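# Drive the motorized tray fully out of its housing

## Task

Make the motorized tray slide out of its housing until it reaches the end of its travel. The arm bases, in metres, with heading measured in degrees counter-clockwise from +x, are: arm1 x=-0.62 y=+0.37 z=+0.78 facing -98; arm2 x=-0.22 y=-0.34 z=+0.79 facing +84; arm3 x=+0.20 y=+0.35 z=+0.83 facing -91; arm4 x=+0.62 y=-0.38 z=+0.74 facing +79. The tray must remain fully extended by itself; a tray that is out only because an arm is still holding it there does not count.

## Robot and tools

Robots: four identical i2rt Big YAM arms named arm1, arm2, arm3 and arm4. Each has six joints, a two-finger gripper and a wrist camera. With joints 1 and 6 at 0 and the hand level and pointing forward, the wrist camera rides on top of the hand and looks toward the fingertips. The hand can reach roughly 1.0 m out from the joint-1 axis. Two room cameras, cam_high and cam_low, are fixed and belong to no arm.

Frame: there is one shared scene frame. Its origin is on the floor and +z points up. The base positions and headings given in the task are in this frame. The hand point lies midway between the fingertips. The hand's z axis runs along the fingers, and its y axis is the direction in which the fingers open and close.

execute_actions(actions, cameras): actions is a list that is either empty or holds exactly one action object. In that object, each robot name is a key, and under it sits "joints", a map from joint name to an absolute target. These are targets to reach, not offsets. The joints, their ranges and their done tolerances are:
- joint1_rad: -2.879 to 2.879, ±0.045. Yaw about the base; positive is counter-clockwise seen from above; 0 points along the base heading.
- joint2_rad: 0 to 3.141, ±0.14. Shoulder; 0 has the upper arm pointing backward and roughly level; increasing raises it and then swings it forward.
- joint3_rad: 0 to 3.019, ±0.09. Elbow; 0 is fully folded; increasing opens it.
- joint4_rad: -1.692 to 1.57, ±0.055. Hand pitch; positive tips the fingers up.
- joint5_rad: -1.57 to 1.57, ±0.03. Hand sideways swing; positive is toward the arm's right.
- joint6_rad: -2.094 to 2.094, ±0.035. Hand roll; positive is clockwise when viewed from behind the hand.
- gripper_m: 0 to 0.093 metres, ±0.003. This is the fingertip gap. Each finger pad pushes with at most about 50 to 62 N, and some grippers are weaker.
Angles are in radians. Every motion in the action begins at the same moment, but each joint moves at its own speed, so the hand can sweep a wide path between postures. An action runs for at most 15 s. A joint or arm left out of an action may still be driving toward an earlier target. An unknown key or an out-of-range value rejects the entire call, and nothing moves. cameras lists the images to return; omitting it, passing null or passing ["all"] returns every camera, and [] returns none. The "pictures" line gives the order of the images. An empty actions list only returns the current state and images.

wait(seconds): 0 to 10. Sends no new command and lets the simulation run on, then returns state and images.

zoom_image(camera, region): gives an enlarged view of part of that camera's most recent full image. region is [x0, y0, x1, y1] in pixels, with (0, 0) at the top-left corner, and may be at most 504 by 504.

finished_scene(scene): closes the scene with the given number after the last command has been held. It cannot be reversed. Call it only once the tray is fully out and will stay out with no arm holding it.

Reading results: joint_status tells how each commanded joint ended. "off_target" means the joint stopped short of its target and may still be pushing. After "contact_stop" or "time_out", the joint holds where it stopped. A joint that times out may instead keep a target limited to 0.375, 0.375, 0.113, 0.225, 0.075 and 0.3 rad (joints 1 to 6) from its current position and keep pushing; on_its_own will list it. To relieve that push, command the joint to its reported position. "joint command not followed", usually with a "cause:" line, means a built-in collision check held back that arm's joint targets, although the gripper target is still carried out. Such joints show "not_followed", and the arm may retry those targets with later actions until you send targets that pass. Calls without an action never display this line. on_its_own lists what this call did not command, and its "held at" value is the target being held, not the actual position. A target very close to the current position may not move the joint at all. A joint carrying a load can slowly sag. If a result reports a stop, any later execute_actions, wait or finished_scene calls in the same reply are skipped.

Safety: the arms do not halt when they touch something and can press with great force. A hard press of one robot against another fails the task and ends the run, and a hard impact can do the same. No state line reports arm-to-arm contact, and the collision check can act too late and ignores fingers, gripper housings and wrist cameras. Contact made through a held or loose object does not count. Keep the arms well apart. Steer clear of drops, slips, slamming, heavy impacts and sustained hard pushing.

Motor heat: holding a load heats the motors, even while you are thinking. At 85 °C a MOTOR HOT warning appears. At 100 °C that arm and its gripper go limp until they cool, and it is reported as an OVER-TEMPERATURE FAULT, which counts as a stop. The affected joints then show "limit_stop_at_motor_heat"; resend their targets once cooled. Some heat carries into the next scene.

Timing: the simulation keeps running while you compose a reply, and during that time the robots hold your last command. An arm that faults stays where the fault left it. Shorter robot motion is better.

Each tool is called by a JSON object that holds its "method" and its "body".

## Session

{"method": "execute_actions", "body": {"actions": []}}

Scene clock: 0.00 s.
Motor temperatures (°C, as the motors report them): arm1=[22 22 22 20 21 19] | arm2=[19 21 23 21 20 22] | arm3=[22 20 22 20 21 20] | arm4=[20 22 25 18 21 20]
arm1.joint_positions: joint1_rad=+0.699 joint2_rad=+0.329 joint3_rad=+1.350 joint4_rad=-1.434 joint5_rad=+0.024 joint6_rad=-0.729 gripper_m=+0.094
arm1.joint_status: not commanded
arm1.hand: x=-0.5664 y=+0.2753 z=+1.3192 quat_wxyz=(-0.347, -0.122, -0.829, +0.421) (m; scene frame)
arm2.joint_positions: joint1_rad=-0.811 joint2_rad=+0.412 joint3_rad=+1.526 joint4_rad=-1.418 joint5_rad=-0.109 joint6_rad=-0.468 gripper_m=+0.094
arm2.joint_status: not commanded
arm2.hand: x=-0.1400 y=-0.2645 z=+1.4012 quat_wxyz=(-0.581, +0.453, -0.668, -0.104) (m; scene frame)
arm3.joint_positions: joint1_rad=+0.785 joint2_rad=+0.280 joint3_rad=+1.521 joint4_rad=-1.158 joint5_rad=-0.084 joint6_rad=-0.389 gripper_m=+0.095
arm3.joint_status: not commanded
arm3.hand: x=+0.2469 y=+0.3218 z=+1.5079 quat_wxyz=(-0.620, -0.105, -0.675, +0.385) (m; scene frame)
arm4.joint_positions: joint1_rad=-0.444 joint2_rad=+0.474 joint3_rad=+1.340 joint4_rad=-1.406 joint5_rad=-0.042 joint6_rad=-0.072 gripper_m=+0.094
arm4.joint_status: not commanded
arm4.hand: x=+0.7099 y=-0.2326 z=+1.2689 quat_wxyz=(-0.444, +0.431, -0.755, -0.216) (m; scene frame)
pictures: arm1_cam_wrist, arm2_cam_wrist, arm3_cam_wrist, arm4_cam_wrist, cam_high, cam_low
Images, in order (width x height): arm1_cam_wrist 504x504, arm2_cam_wrist 504x504, arm3_cam_wrist 504x504, arm4_cam_wrist 504x504, cam_high 504x504, cam_low 504x504.

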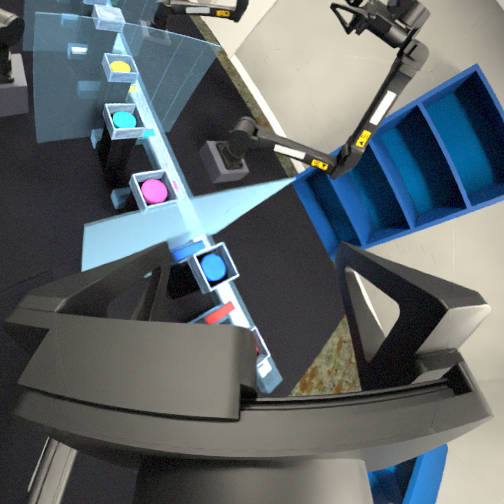

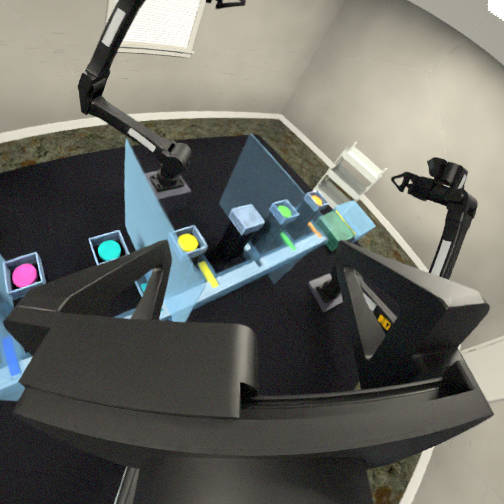

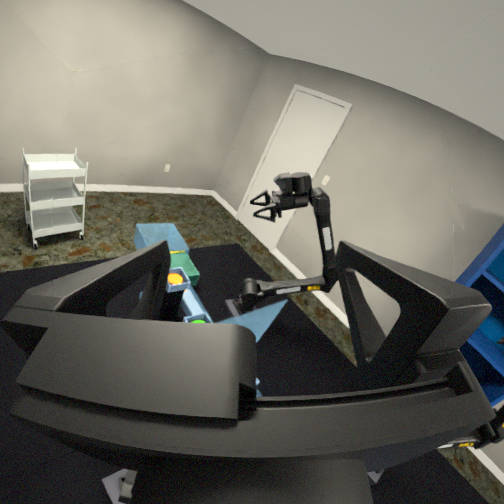

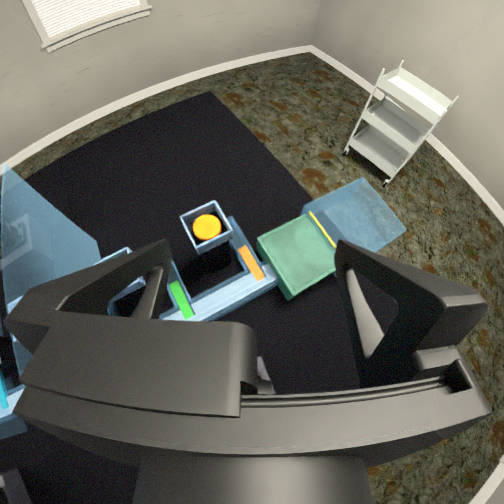

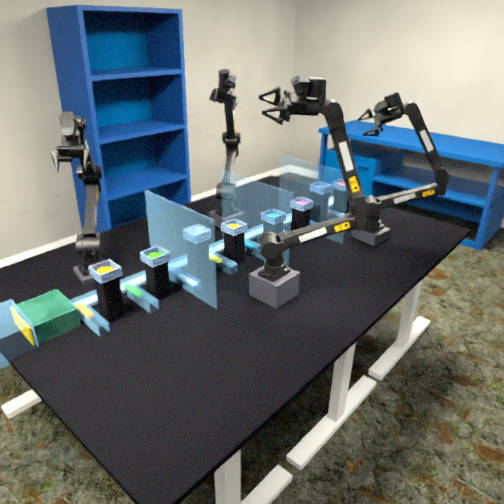

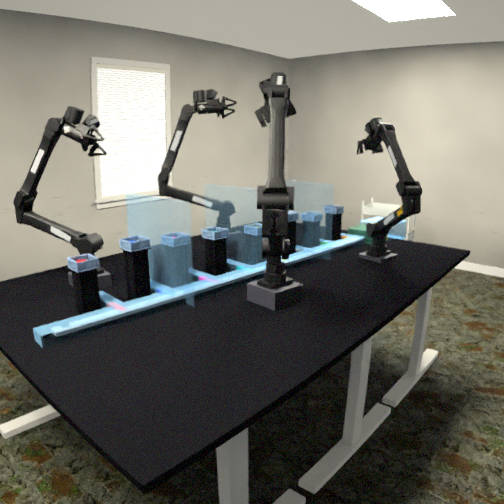

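{"method": "zoom_image", "body": {"camera": "cam_low", "region": [50, 170, 290, 330]}}

{"method": "zoom_image", "body": {"camera": "cam_high", "region": [0, 170, 360, 370]}}

Region (50, 170, 290, 330) of cam_low's 504x504 image, scaled by 2.100, with more detail than that image has.

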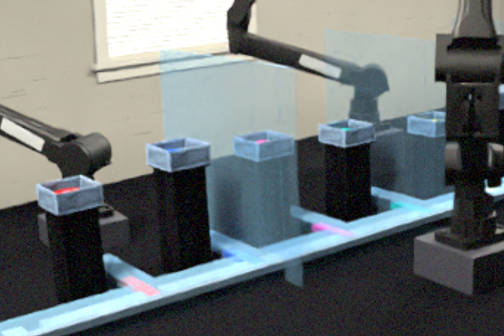

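Region (0, 170, 360, 370) of cam_high's 504x504 image, scaled by 1.400, with more detail than that image has.

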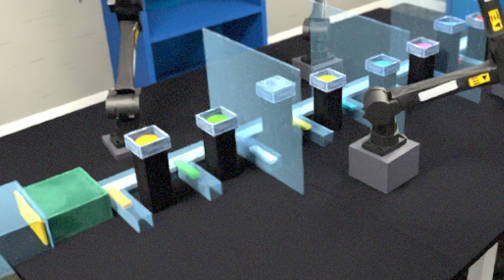

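{"method": "execute_actions", "body": {"actions": [{"arm1":{"joints":{"joint1_rad":-0.40,"joint2_rad":1.185,"joint3_rad":1.19,"joint4_rad":-1.58,"joint5_rad":0,"joint6_rad":0,"gripper_m":0}},"arm2":{"joints":{"joint1_rad":0.428,"joint2_rad":1.435,"joint3_rad":1.37,"joint4_rad":-1.51,"joint5_rad":0,"joint6_rad":0,"gripper_m":0}},"arm3":{"joints":{"joint1_rad":-0.333,"joint2_rad":1.225,"joint3_rad":1.085,"joint4_rad":-1.43,"joint5_rad":0,"joint6_rad":0,"gripper_m":0}},"arm4":{"joints":{"joint1_rad":-0.144,"joint2_rad":1.325,"joint3_rad":1.43,"joint4_rad":-1.645,"joint5_rad":0,"joint6_rad":0,"gripper_m":0}}}]}}

Scene clock: 10.77 s.
Motor temperatures (°C, as the motors report them): arm1=[22 22 23 20 21 19] | arm2=[19 21 24 21 20 22] | arm3=[22 20 23 20 21 20] | arm4=[20 22 27 18 21 20]
arm1.joint_positions: joint1_rad=-0.395 joint2_rad=+1.183 joint3_rad=+1.186 joint4_rad=-1.567 joint5_rad=-0.001 joint6_rad=-0.018 gripper_m=+0.000
arm1.joint_status: all done
arm1.hand: x=-0.7855 y=+0.0909 z=+1.0365 quat_wxyz=(-0.001, -0.862, -0.506, +0.002) (m; scene frame)
arm2.joint_positions: joint1_rad=+0.434 joint2_rad=+1.431 joint3_rad=+1.374 joint4_rad=-1.495 joint5_rad=+0.000 joint6_rad=-0.015 gripper_m=+0.000
arm2.joint_status: all done
arm2.hand: x=-0.3526 y=+0.0592 z=+1.0388 quat_wxyz=(-0.003, +0.818, -0.576, -0.015) (m; scene frame)
arm3.joint_positions: joint1_rad=-0.333 joint2_rad=+1.228 joint3_rad=+1.068 joint4_rad=-1.421 joint5_rad=-0.002 joint6_rad=-0.013 gripper_m=+0.001
arm3.joint_status: all done
arm3.hand: x=+0.0860 y=+0.0335 z=+1.0298 quat_wxyz=(+0.009, -0.814, -0.581, +0.000) (m; scene frame)
arm4.joint_positions: joint1_rad=-0.147 joint2_rad=+1.342 joint3_rad=+1.408 joint4_rad=-1.631 joint5_rad=-0.002 joint6_rad=-0.012 gripper_m=+0.000
arm4.joint_status: all done
arm4.hand: x=+0.7437 y=-0.0160 z=+1.0334 quat_wxyz=(-0.005, +0.581, -0.814, +0.005) (m; scene frame)
pictures: arm1_cam_wrist, arm2_cam_wrist, arm3_cam_wrist, arm4_cam_wrist, cam_high, cam_low
Images, in order (width x height): arm1_cam_wrist 504x504, arm2_cam_wrist 504x504, arm3_cam_wrist 504x504, arm4_cam_wrist 504x504, cam_high 504x504, cam_low 504x504.

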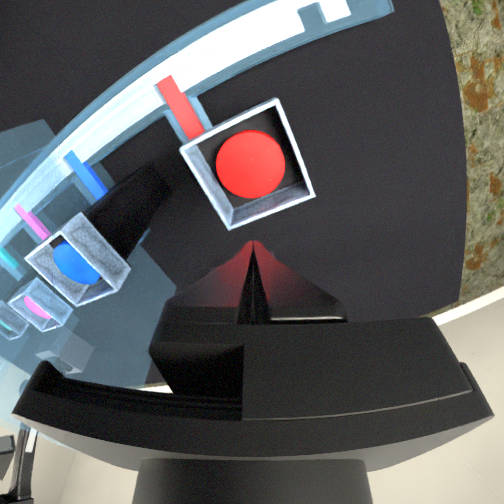

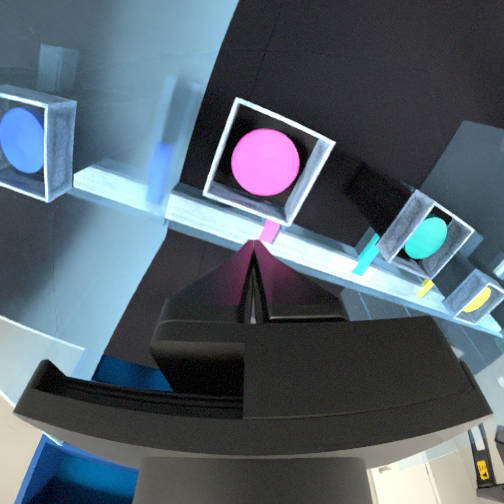

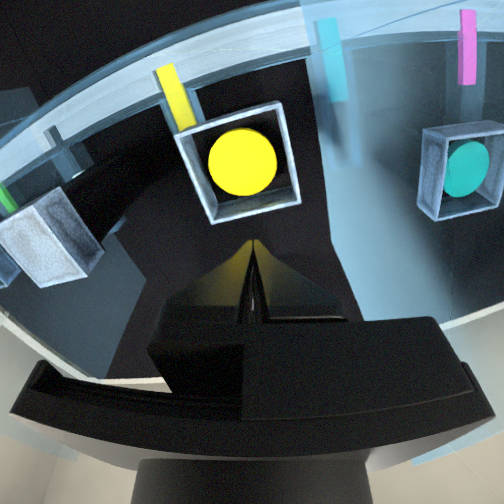

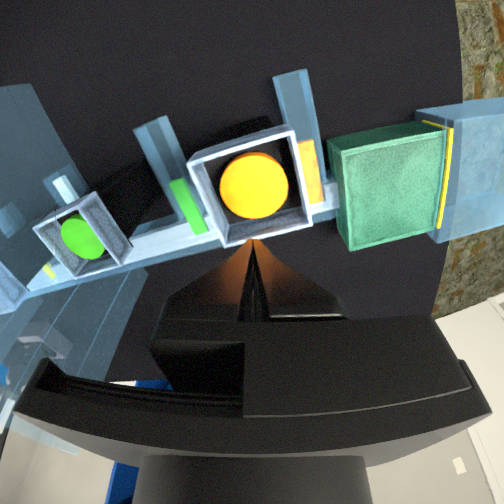

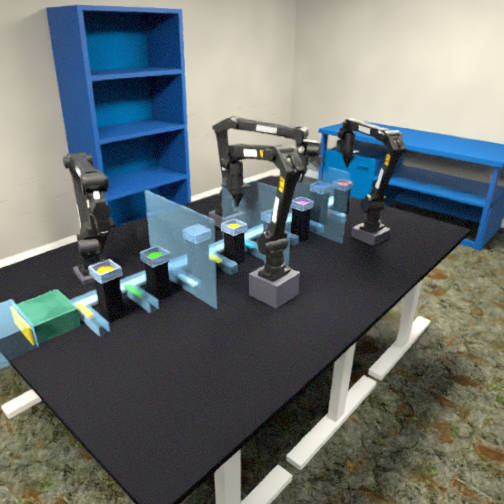

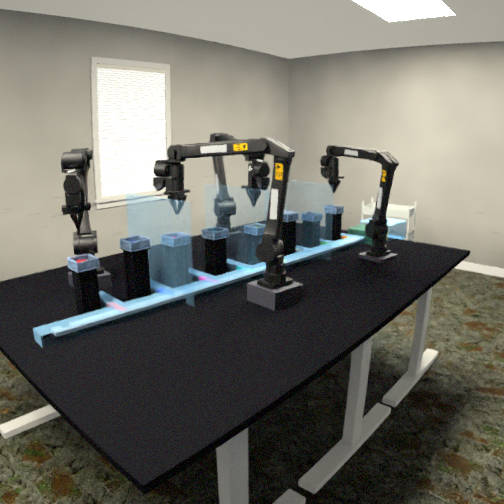

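{"method": "execute_actions", "body": {"actions": [{"arm1":{"joints":{"joint1_rad":-0.385,"joint2_rad":1.29,"joint3_rad":0.951,"joint4_rad":-1.265}},"arm2":{"joints":{"joint1_rad":0.403,"joint2_rad":1.565,"joint3_rad":1.17,"joint4_rad":-1.21}},"arm3":{"joints":{"joint1_rad":-0.298,"joint2_rad":1.37,"joint3_rad":0.86,"joint4_rad":-1.088}},"arm4":{"joints":{"joint2_rad":1.372,"joint3_rad":1.135,"joint4_rad":-1.355}}}]}}

Scene clock: 18.80 s.
Motor temperatures (°C, as the motors report them): arm1=[22 22 24 20 21 19] | arm2=[19 22 25 21 20 22] | arm3=[22 20 25 20 21 20] | arm4=[20 23 28 18 21 20]
arm1.joint_positions: joint1_rad=-0.395 joint2_rad=+1.279 joint3_rad=+0.973 joint4_rad=-1.289 joint5_rad=-0.001 joint6_rad=-0.017 gripper_m=+0.000
arm1.joint_status: all done
arm1.hand: x=-0.7908 y=+0.0819 z=+0.9260 quat_wxyz=(+0.007, -0.862, -0.506, -0.012) (m; scene frame)
arm2.joint_positions: joint1_rad=+0.407 joint2_rad=+1.537 joint3_rad=+1.198 joint4_rad=-1.233 joint5_rad=-0.001 joint6_rad=-0.014 gripper_m=+0.000
arm2.joint_status: all done
arm2.hand: x=-0.3480 y=+0.0770 z=+0.9300 quat_wxyz=(+0.003, +0.810, -0.587, -0.007) (m; scene frame)
arm3.joint_positions: joint1_rad=-0.302 joint2_rad=+1.357 joint3_rad=+0.879 joint4_rad=-1.104 joint5_rad=-0.004 joint6_rad=-0.013 gripper_m=+0.001
arm3.joint_status: all done
arm3.hand: x=+0.0912 y=+0.0202 z=+0.9194 quat_wxyz=(+0.009, -0.805, -0.594, -0.002) (m; scene frame)
arm4.joint_positions: joint1_rad=-0.147 joint2_rad=+1.354 joint3_rad=+1.154 joint4_rad=-1.377 joint5_rad=-0.002 joint6_rad=-0.012 gripper_m=+0.000
arm4.joint_status: all done
arm4.hand: x=+0.7434 y=-0.0216 z=+0.9327 quat_wxyz=(-0.001, +0.581, -0.814, +0.008) (m; scene frame)
pictures: arm1_cam_wrist, arm2_cam_wrist, arm3_cam_wrist, arm4_cam_wrist, cam_high, cam_low
Images, in order (width x height): arm1_cam_wrist 504x504, arm2_cam_wrist 504x504, arm3_cam_wrist 504x504, arm4_cam_wrist 504x504, cam_high 504x504, cam_low 504x504.

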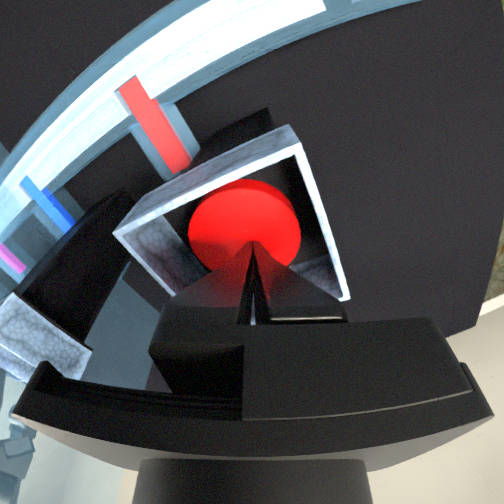

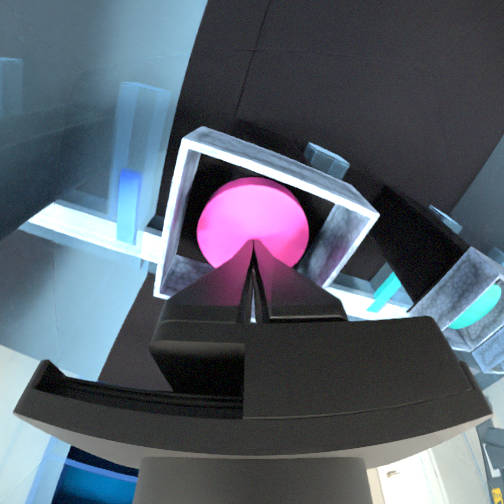

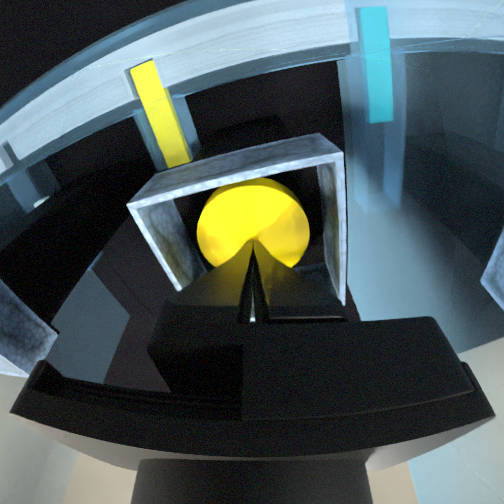

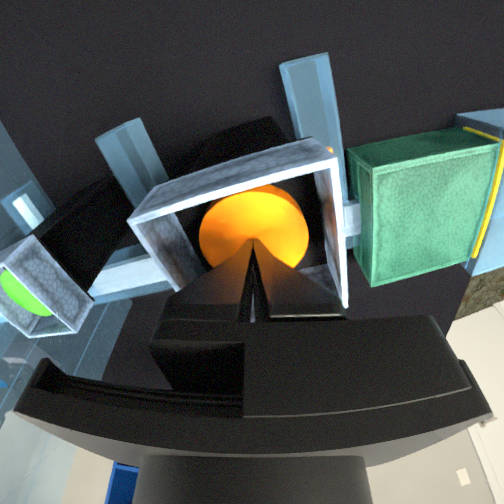

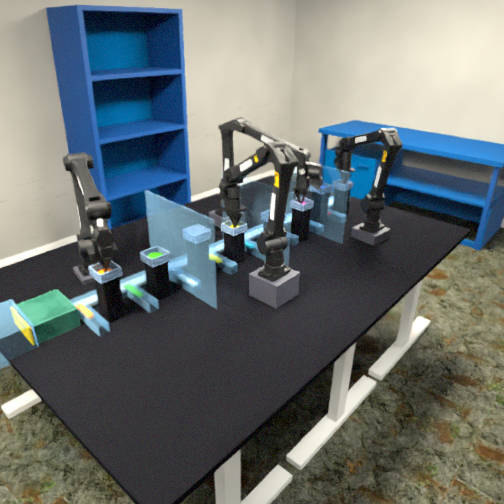

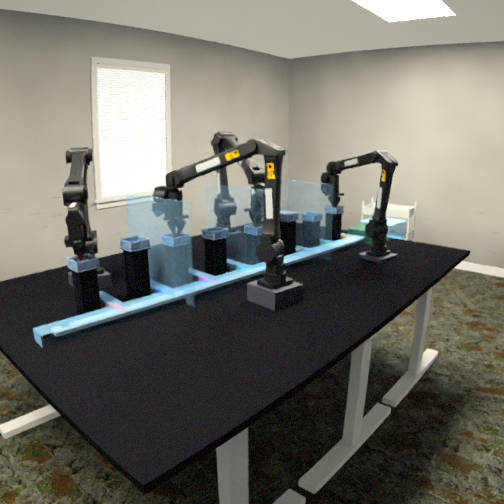

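All four are in contact. Waiting to see the bolt rates.

{"method": "wait", "body": {"seconds": 10}}

Scene clock: 29.23 s.
Motor temperatures (°C, as the motors report them): arm1=[22 22 23 20 21 19] | arm2=[19 22 25 21 20 22] | arm3=[22 20 24 20 21 20] | arm4=[20 23 28 18 21 20]
arm1.joint_positions: joint1_rad=-0.395 joint2_rad=+1.279 joint3_rad=+0.973 joint4_rad=-1.289 joint5_rad=-0.001 joint6_rad=-0.017 gripper_m=+0.000
arm1.joint_status: all done
arm1.hand: x=-0.7908 y=+0.0819 z=+0.9260 quat_wxyz=(+0.007, -0.862, -0.506, -0.012) (m; scene frame)
arm2.joint_positions: joint1_rad=+0.407 joint2_rad=+1.537 joint3_rad=+1.198 joint4_rad=-1.233 joint5_rad=-0.001 joint6_rad=-0.014 gripper_m=+0.000
arm2.joint_status: all done
arm2.hand: x=-0.3480 y=+0.0770 z=+0.9300 quat_wxyz=(+0.003, +0.810, -0.587, -0.007) (m; scene frame)
arm3.joint_positions: joint1_rad=-0.302 joint2_rad=+1.357 joint3_rad=+0.879 joint4_rad=-1.104 joint5_rad=-0.004 joint6_rad=-0.013 gripper_m=+0.001
arm3.joint_status: all done
arm3.hand: x=+0.0912 y=+0.0202 z=+0.9194 quat_wxyz=(+0.009, -0.805, -0.594, -0.002) (m; scene frame)
arm4.joint_positions: joint1_rad=-0.147 joint2_rad=+1.354 joint3_rad=+1.154 joint4_rad=-1.377 joint5_rad=-0.002 joint6_rad=-0.012 gripper_m=+0.000
arm4.joint_status: all done
arm4.hand: x=+0.7434 y=-0.0216 z=+0.9327 quat_wxyz=(-0.001, +0.581, -0.814, +0.008) (m; scene frame)
wait: 10.00 s; at rest from the start
pictures: arm1_cam_wrist, arm2_cam_wrist, arm3_cam_wrist, arm4_cam_wrist, cam_high, cam_low
Images, in order (width x height): arm1_cam_wrist 504x504, arm2_cam_wrist 504x504, arm3_cam_wrist 504x504, arm4_cam_wrist 504x504, cam_high 504x504, cam_low 504x504.

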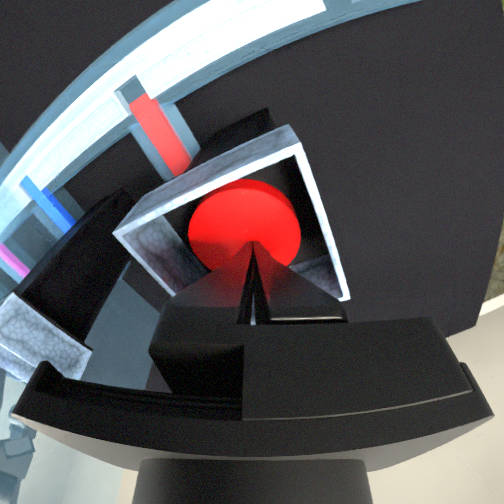

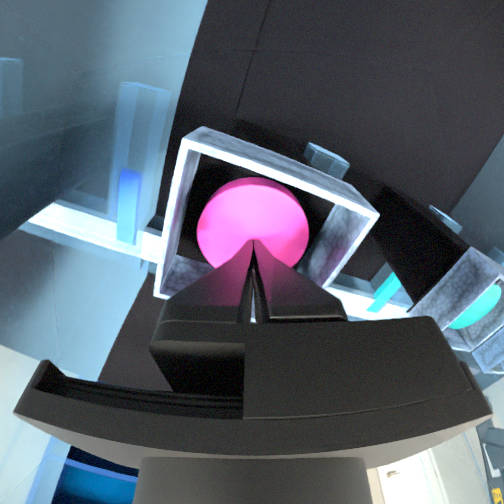

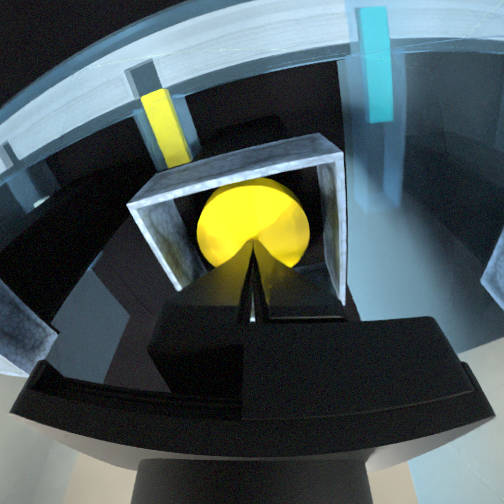

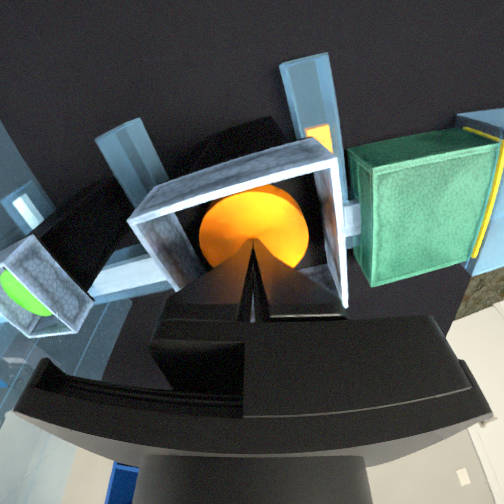

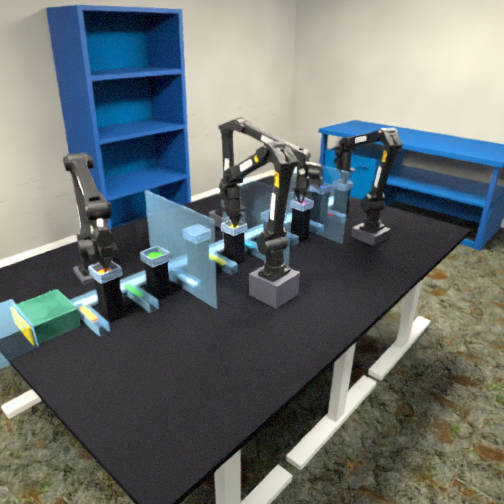

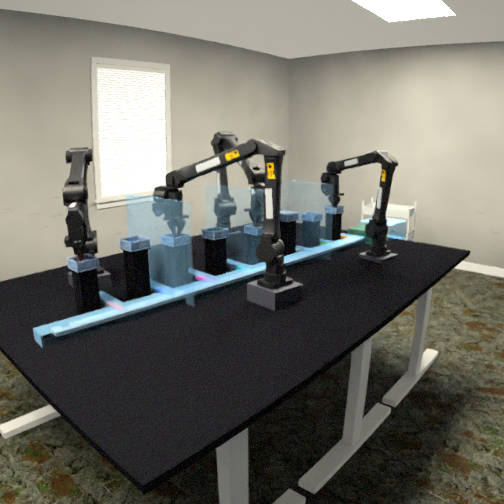

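{"method": "wait", "body": {"seconds": 10}}

Scene clock: 45.70 s.
Motor temperatures (°C, as the motors report them): arm1=[22 22 23 20 21 19] | arm2=[19 22 25 21 20 22] | arm3=[22 20 24 20 21 20] | arm4=[20 23 28 18 21 20]
arm1.joint_positions: joint1_rad=-0.395 joint2_rad=+1.279 joint3_rad=+0.973 joint4_rad=-1.289 joint5_rad=-0.001 joint6_rad=-0.017 gripper_m=+0.000
arm1.joint_status: all done
arm1.hand: x=-0.7908 y=+0.0819 z=+0.9260 quat_wxyz=(+0.007, -0.862, -0.506, -0.012) (m; scene frame)
arm2.joint_positions: joint1_rad=+0.407 joint2_rad=+1.537 joint3_rad=+1.198 joint4_rad=-1.233 joint5_rad=-0.001 joint6_rad=-0.014 gripper_m=+0.000
arm2.joint_status: all done
arm2.hand: x=-0.3480 y=+0.0770 z=+0.9300 quat_wxyz=(+0.003, +0.810, -0.587, -0.007) (m; scene frame)
arm3.joint_positions: joint1_rad=-0.302 joint2_rad=+1.357 joint3_rad=+0.879 joint4_rad=-1.104 joint5_rad=-0.004 joint6_rad=-0.013 gripper_m=+0.001
arm3.joint_status: all done
arm3.hand: x=+0.0912 y=+0.0202 z=+0.9194 quat_wxyz=(+0.009, -0.805, -0.594, -0.002) (m; scene frame)
arm4.joint_positions: joint1_rad=-0.147 joint2_rad=+1.354 joint3_rad=+1.154 joint4_rad=-1.377 joint5_rad=-0.002 joint6_rad=-0.012 gripper_m=+0.000
arm4.joint_status: all done
arm4.hand: x=+0.7434 y=-0.0216 z=+0.9327 quat_wxyz=(-0.001, +0.581, -0.814, +0.008) (m; scene frame)
wait: 10.00 s; at rest from the start
pictures: arm1_cam_wrist, arm2_cam_wrist, arm3_cam_wrist, arm4_cam_wrist, cam_high, cam_low
Images, in order (width x height): arm1_cam_wrist 504x504, arm2_cam_wrist 504x504, arm3_cam_wrist 504x504, arm4_cam_wrist 504x504, cam_high 504x504, cam_low 504x504.

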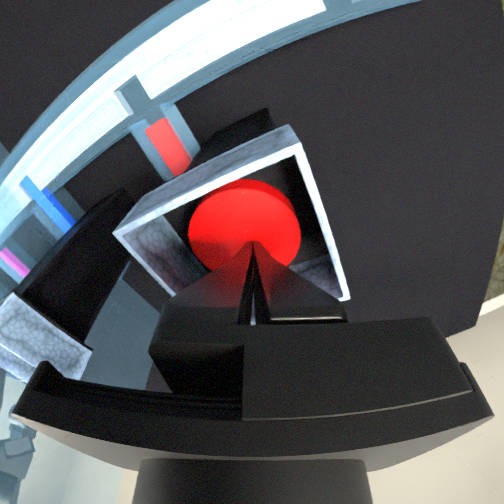

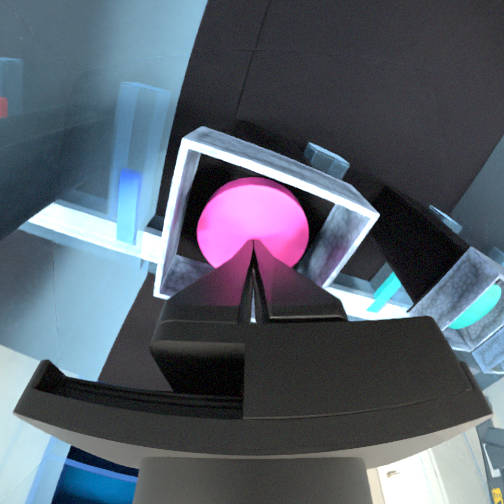

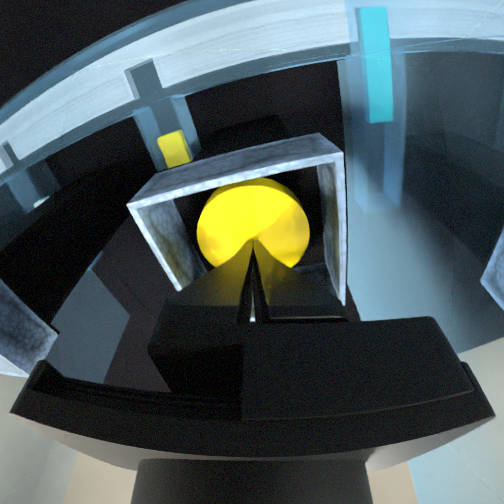

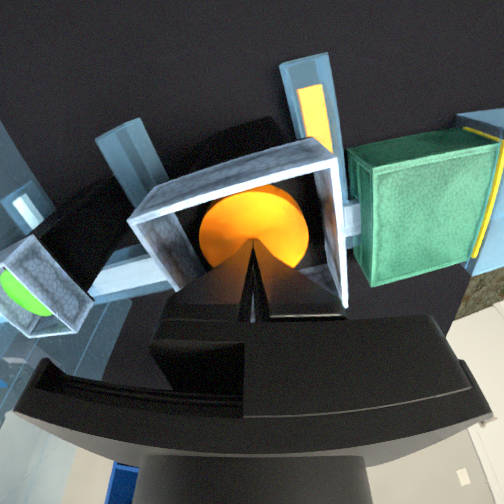

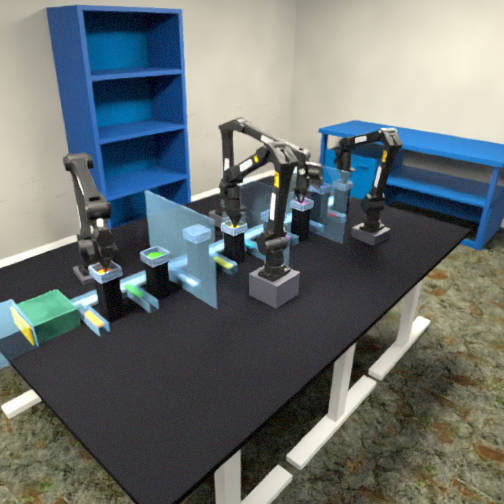

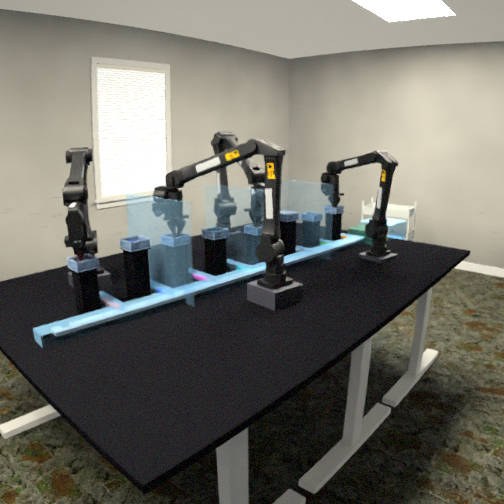

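{"method": "wait", "body": {"seconds": 10}}

Scene clock: 58.00 s.
Motor temperatures (°C, as the motors report them): arm1=[22 22 23 20 21 19] | arm2=[19 22 25 21 20 22] | arm3=[22 20 24 20 21 20] | arm4=[20 23 28 18 21 20]
arm1.joint_positions: joint1_rad=-0.395 joint2_rad=+1.279 joint3_rad=+0.973 joint4_rad=-1.289 joint5_rad=-0.001 joint6_rad=-0.017 gripper_m=+0.000
arm1.joint_status: all done
arm1.hand: x=-0.7908 y=+0.0819 z=+0.9260 quat_wxyz=(+0.007, -0.862, -0.506, -0.012) (m; scene frame)
arm2.joint_positions: joint1_rad=+0.407 joint2_rad=+1.537 joint3_rad=+1.198 joint4_rad=-1.233 joint5_rad=-0.001 joint6_rad=-0.014 gripper_m=+0.000
arm2.joint_status: all done
arm2.hand: x=-0.3480 y=+0.0770 z=+0.9300 quat_wxyz=(+0.003, +0.810, -0.587, -0.007) (m; scene frame)
arm3.joint_positions: joint1_rad=-0.302 joint2_rad=+1.357 joint3_rad=+0.879 joint4_rad=-1.104 joint5_rad=-0.004 joint6_rad=-0.013 gripper_m=+0.001
arm3.joint_status: all done
arm3.hand: x=+0.0912 y=+0.0202 z=+0.9194 quat_wxyz=(+0.009, -0.805, -0.594, -0.002) (m; scene frame)
arm4.joint_positions: joint1_rad=-0.147 joint2_rad=+1.354 joint3_rad=+1.154 joint4_rad=-1.377 joint5_rad=-0.002 joint6_rad=-0.012 gripper_m=+0.000
arm4.joint_status: all done
arm4.hand: x=+0.7434 y=-0.0216 z=+0.9327 quat_wxyz=(-0.001, +0.581, -0.814, +0.008) (m; scene frame)
wait: 10.00 s; at rest from the start
pictures: arm1_cam_wrist, arm2_cam_wrist, arm3_cam_wrist, arm4_cam_wrist, cam_high, cam_low
Images, in order (width x height): arm1_cam_wrist 504x504, arm2_cam_wrist 504x504, arm3_cam_wrist 504x504, arm4_cam_wrist 504x504, cam_high 504x504, cam_low 504x504.

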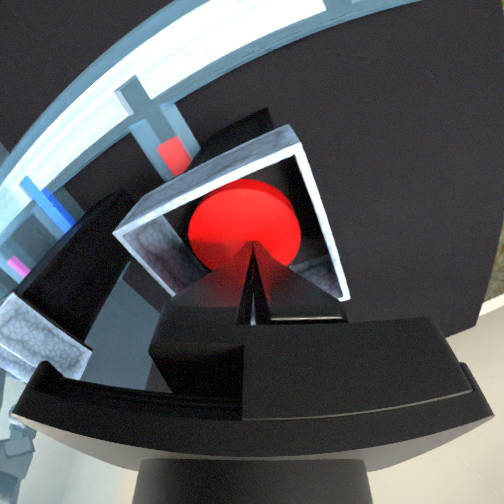

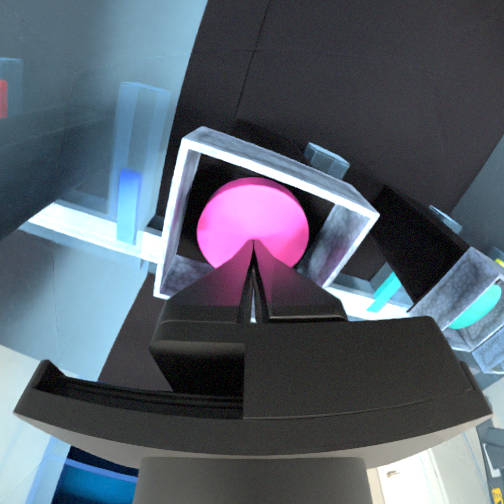

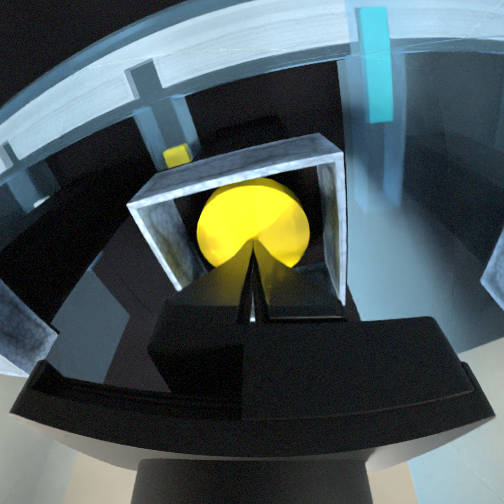

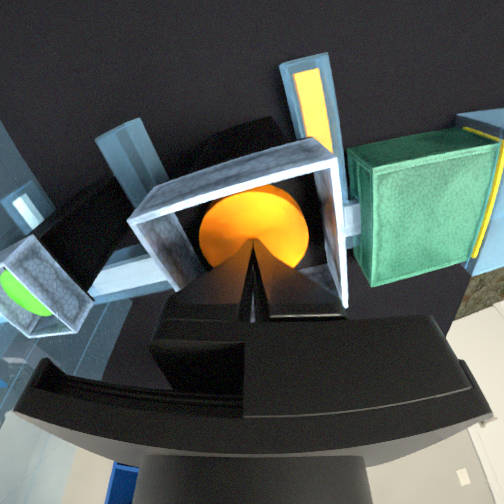

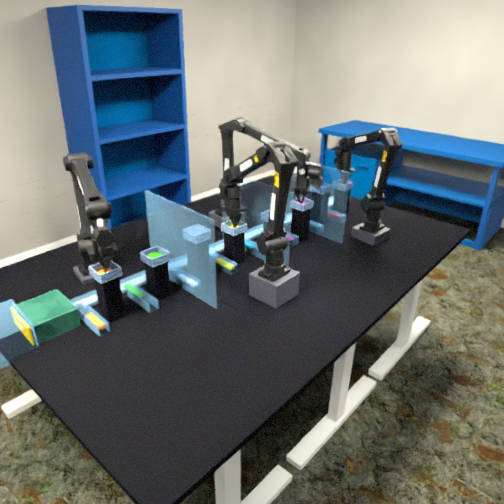

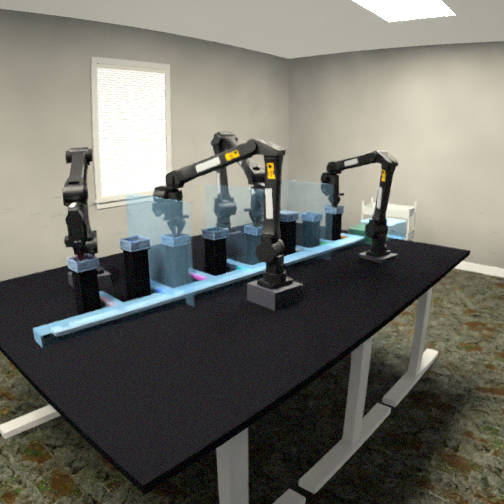

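{"method": "execute_actions", "body": {"actions": []}}

Scene clock: 63.63 s.
Motor temperatures (°C, as the motors report them): arm1=[22 22 23 20 21 19] | arm2=[19 22 25 21 20 22] | arm3=[22 20 24 20 21 20] | arm4=[20 23 28 18 21 20]
arm1.joint_positions: joint1_rad=-0.395 joint2_rad=+1.279 joint3_rad=+0.973 joint4_rad=-1.289 joint5_rad=-0.001 joint6_rad=-0.017 gripper_m=+0.000
arm1.joint_status: all done
arm1.hand: x=-0.7908 y=+0.0819 z=+0.9260 quat_wxyz=(+0.007, -0.862, -0.506, -0.012) (m; scene frame)
arm2.joint_positions: joint1_rad=+0.407 joint2_rad=+1.537 joint3_rad=+1.198 joint4_rad=-1.233 joint5_rad=-0.001 joint6_rad=-0.014 gripper_m=+0.000
arm2.joint_status: all done
arm2.hand: x=-0.3480 y=+0.0770 z=+0.9300 quat_wxyz=(+0.003, +0.810, -0.587, -0.007) (m; scene frame)
arm3.joint_positions: joint1_rad=-0.302 joint2_rad=+1.357 joint3_rad=+0.879 joint4_rad=-1.104 joint5_rad=-0.004 joint6_rad=-0.013 gripper_m=+0.001
arm3.joint_status: all done
arm3.hand: x=+0.0912 y=+0.0202 z=+0.9194 quat_wxyz=(+0.009, -0.805, -0.594, -0.002) (m; scene frame)
arm4.joint_positions: joint1_rad=-0.147 joint2_rad=+1.354 joint3_rad=+1.154 joint4_rad=-1.377 joint5_rad=-0.002 joint6_rad=-0.012 gripper_m=+0.000
arm4.joint_status: all done
arm4.hand: x=+0.7434 y=-0.0216 z=+0.9327 quat_wxyz=(-0.001, +0.581, -0.814, +0.008) (m; scene frame)
pictures: arm1_cam_wrist, arm2_cam_wrist, arm3_cam_wrist, arm4_cam_wrist, cam_high, cam_low
Images, in order (width x height): arm1_cam_wrist 504x504, arm2_cam_wrist 504x504, arm3_cam_wrist 504x504, arm4_cam_wrist 504x504, cam_high 504x504, cam_low 504x504.

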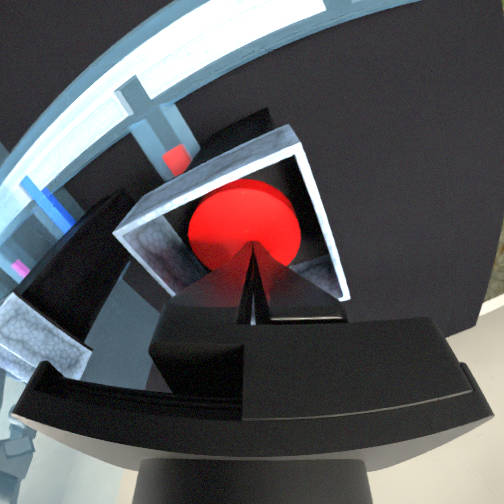

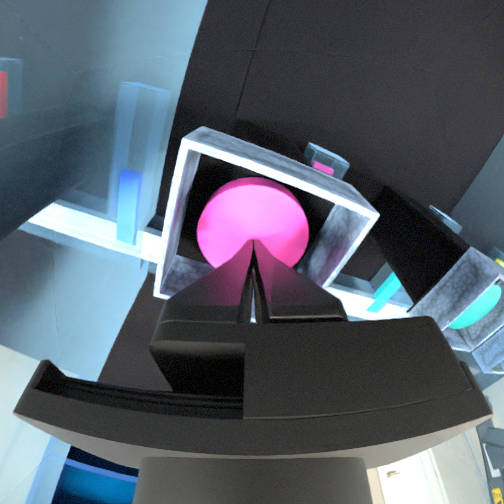

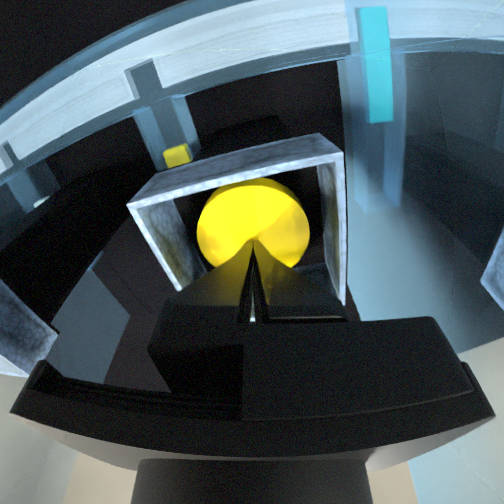

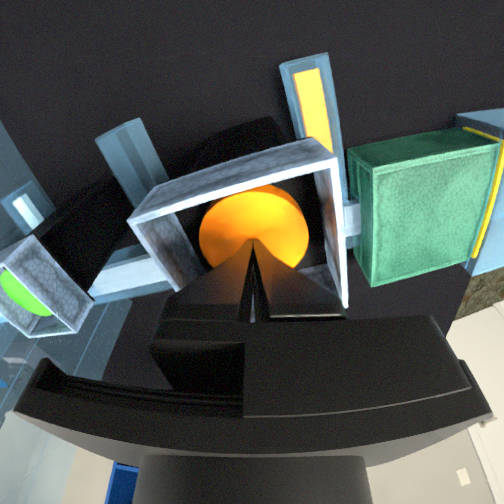

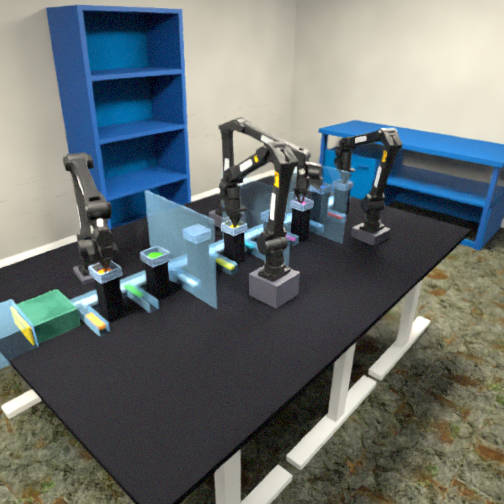

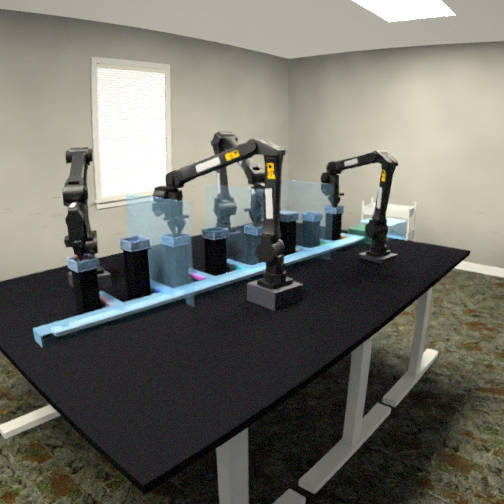

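{"method": "wait", "body": {"seconds": 8}}

Scene clock: 73.93 s.
Motor temperatures (°C, as the motors report them): arm1=[22 22 23 20 21 19] | arm2=[19 22 25 21 20 22] | arm3=[22 20 24 20 21 20] | arm4=[20 23 28 18 21 20]
arm1.joint_positions: joint1_rad=-0.395 joint2_rad=+1.279 joint3_rad=+0.973 joint4_rad=-1.289 joint5_rad=-0.001 joint6_rad=-0.017 gripper_m=+0.000
arm1.joint_status: all done
arm1.hand: x=-0.7908 y=+0.0819 z=+0.9260 quat_wxyz=(+0.007, -0.862, -0.506, -0.012) (m; scene frame)
arm2.joint_positions: joint1_rad=+0.407 joint2_rad=+1.537 joint3_rad=+1.198 joint4_rad=-1.233 joint5_rad=-0.001 joint6_rad=-0.014 gripper_m=+0.000
arm2.joint_status: all done
arm2.hand: x=-0.3480 y=+0.0770 z=+0.9300 quat_wxyz=(+0.003, +0.810, -0.587, -0.007) (m; scene frame)
arm3.joint_positions: joint1_rad=-0.302 joint2_rad=+1.357 joint3_rad=+0.879 joint4_rad=-1.104 joint5_rad=-0.004 joint6_rad=-0.013 gripper_m=+0.001
arm3.joint_status: all done
arm3.hand: x=+0.0912 y=+0.0202 z=+0.9194 quat_wxyz=(+0.009, -0.805, -0.594, -0.002) (m; scene frame)
arm4.joint_positions: joint1_rad=-0.147 joint2_rad=+1.354 joint3_rad=+1.154 joint4_rad=-1.377 joint5_rad=-0.002 joint6_rad=-0.012 gripper_m=+0.000
arm4.joint_status: all done
arm4.hand: x=+0.7434 y=-0.0216 z=+0.9327 quat_wxyz=(-0.001, +0.581, -0.814, +0.008) (m; scene frame)
wait: 8.00 s; at rest from the start
pictures: arm1_cam_wrist, arm2_cam_wrist, arm3_cam_wrist, arm4_cam_wrist, cam_high, cam_low
Images, in order (width x height): arm1_cam_wrist 504x504, arm2_cam_wrist 504x504, arm3_cam_wrist 504x504, arm4_cam_wrist 504x504, cam_high 504x504, cam_low 504x504.

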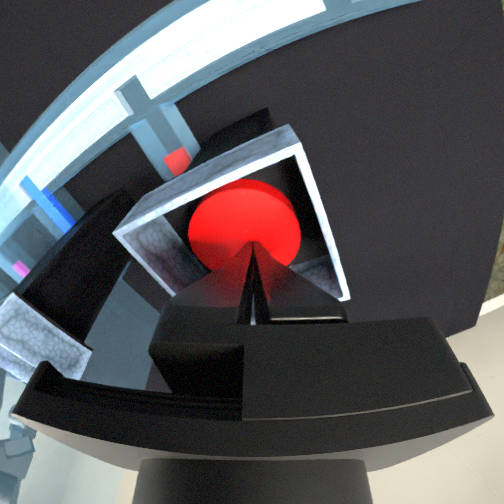

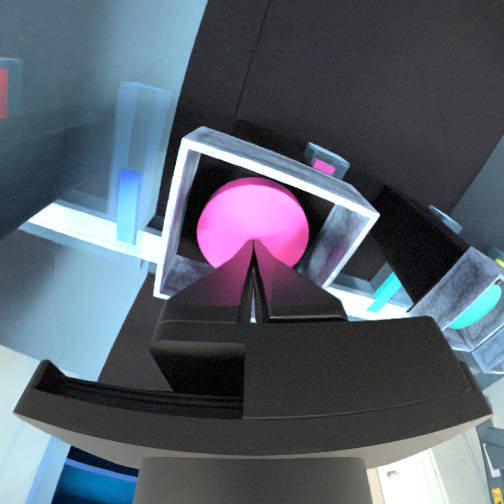

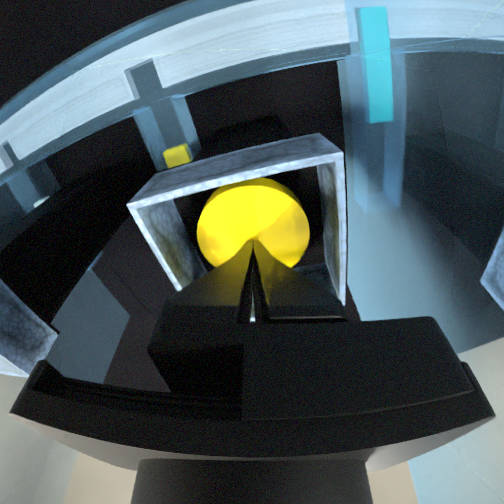

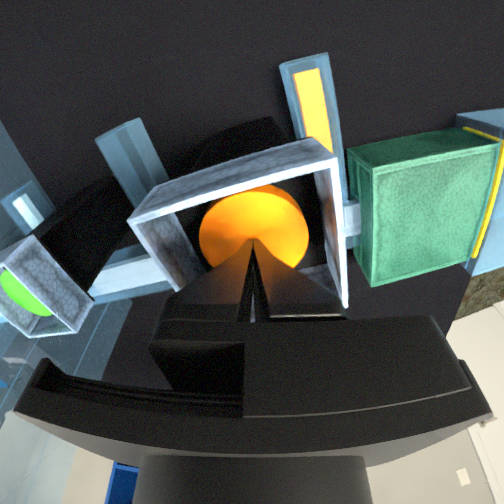

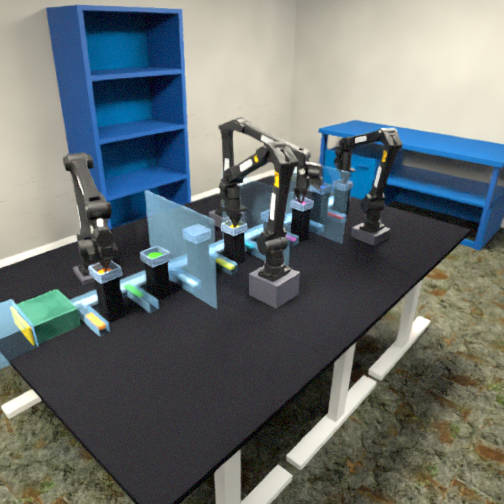

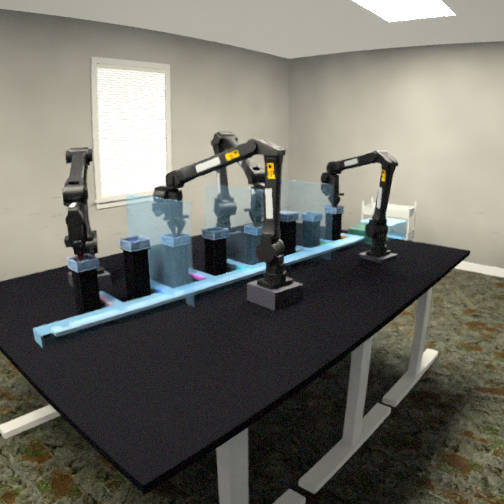

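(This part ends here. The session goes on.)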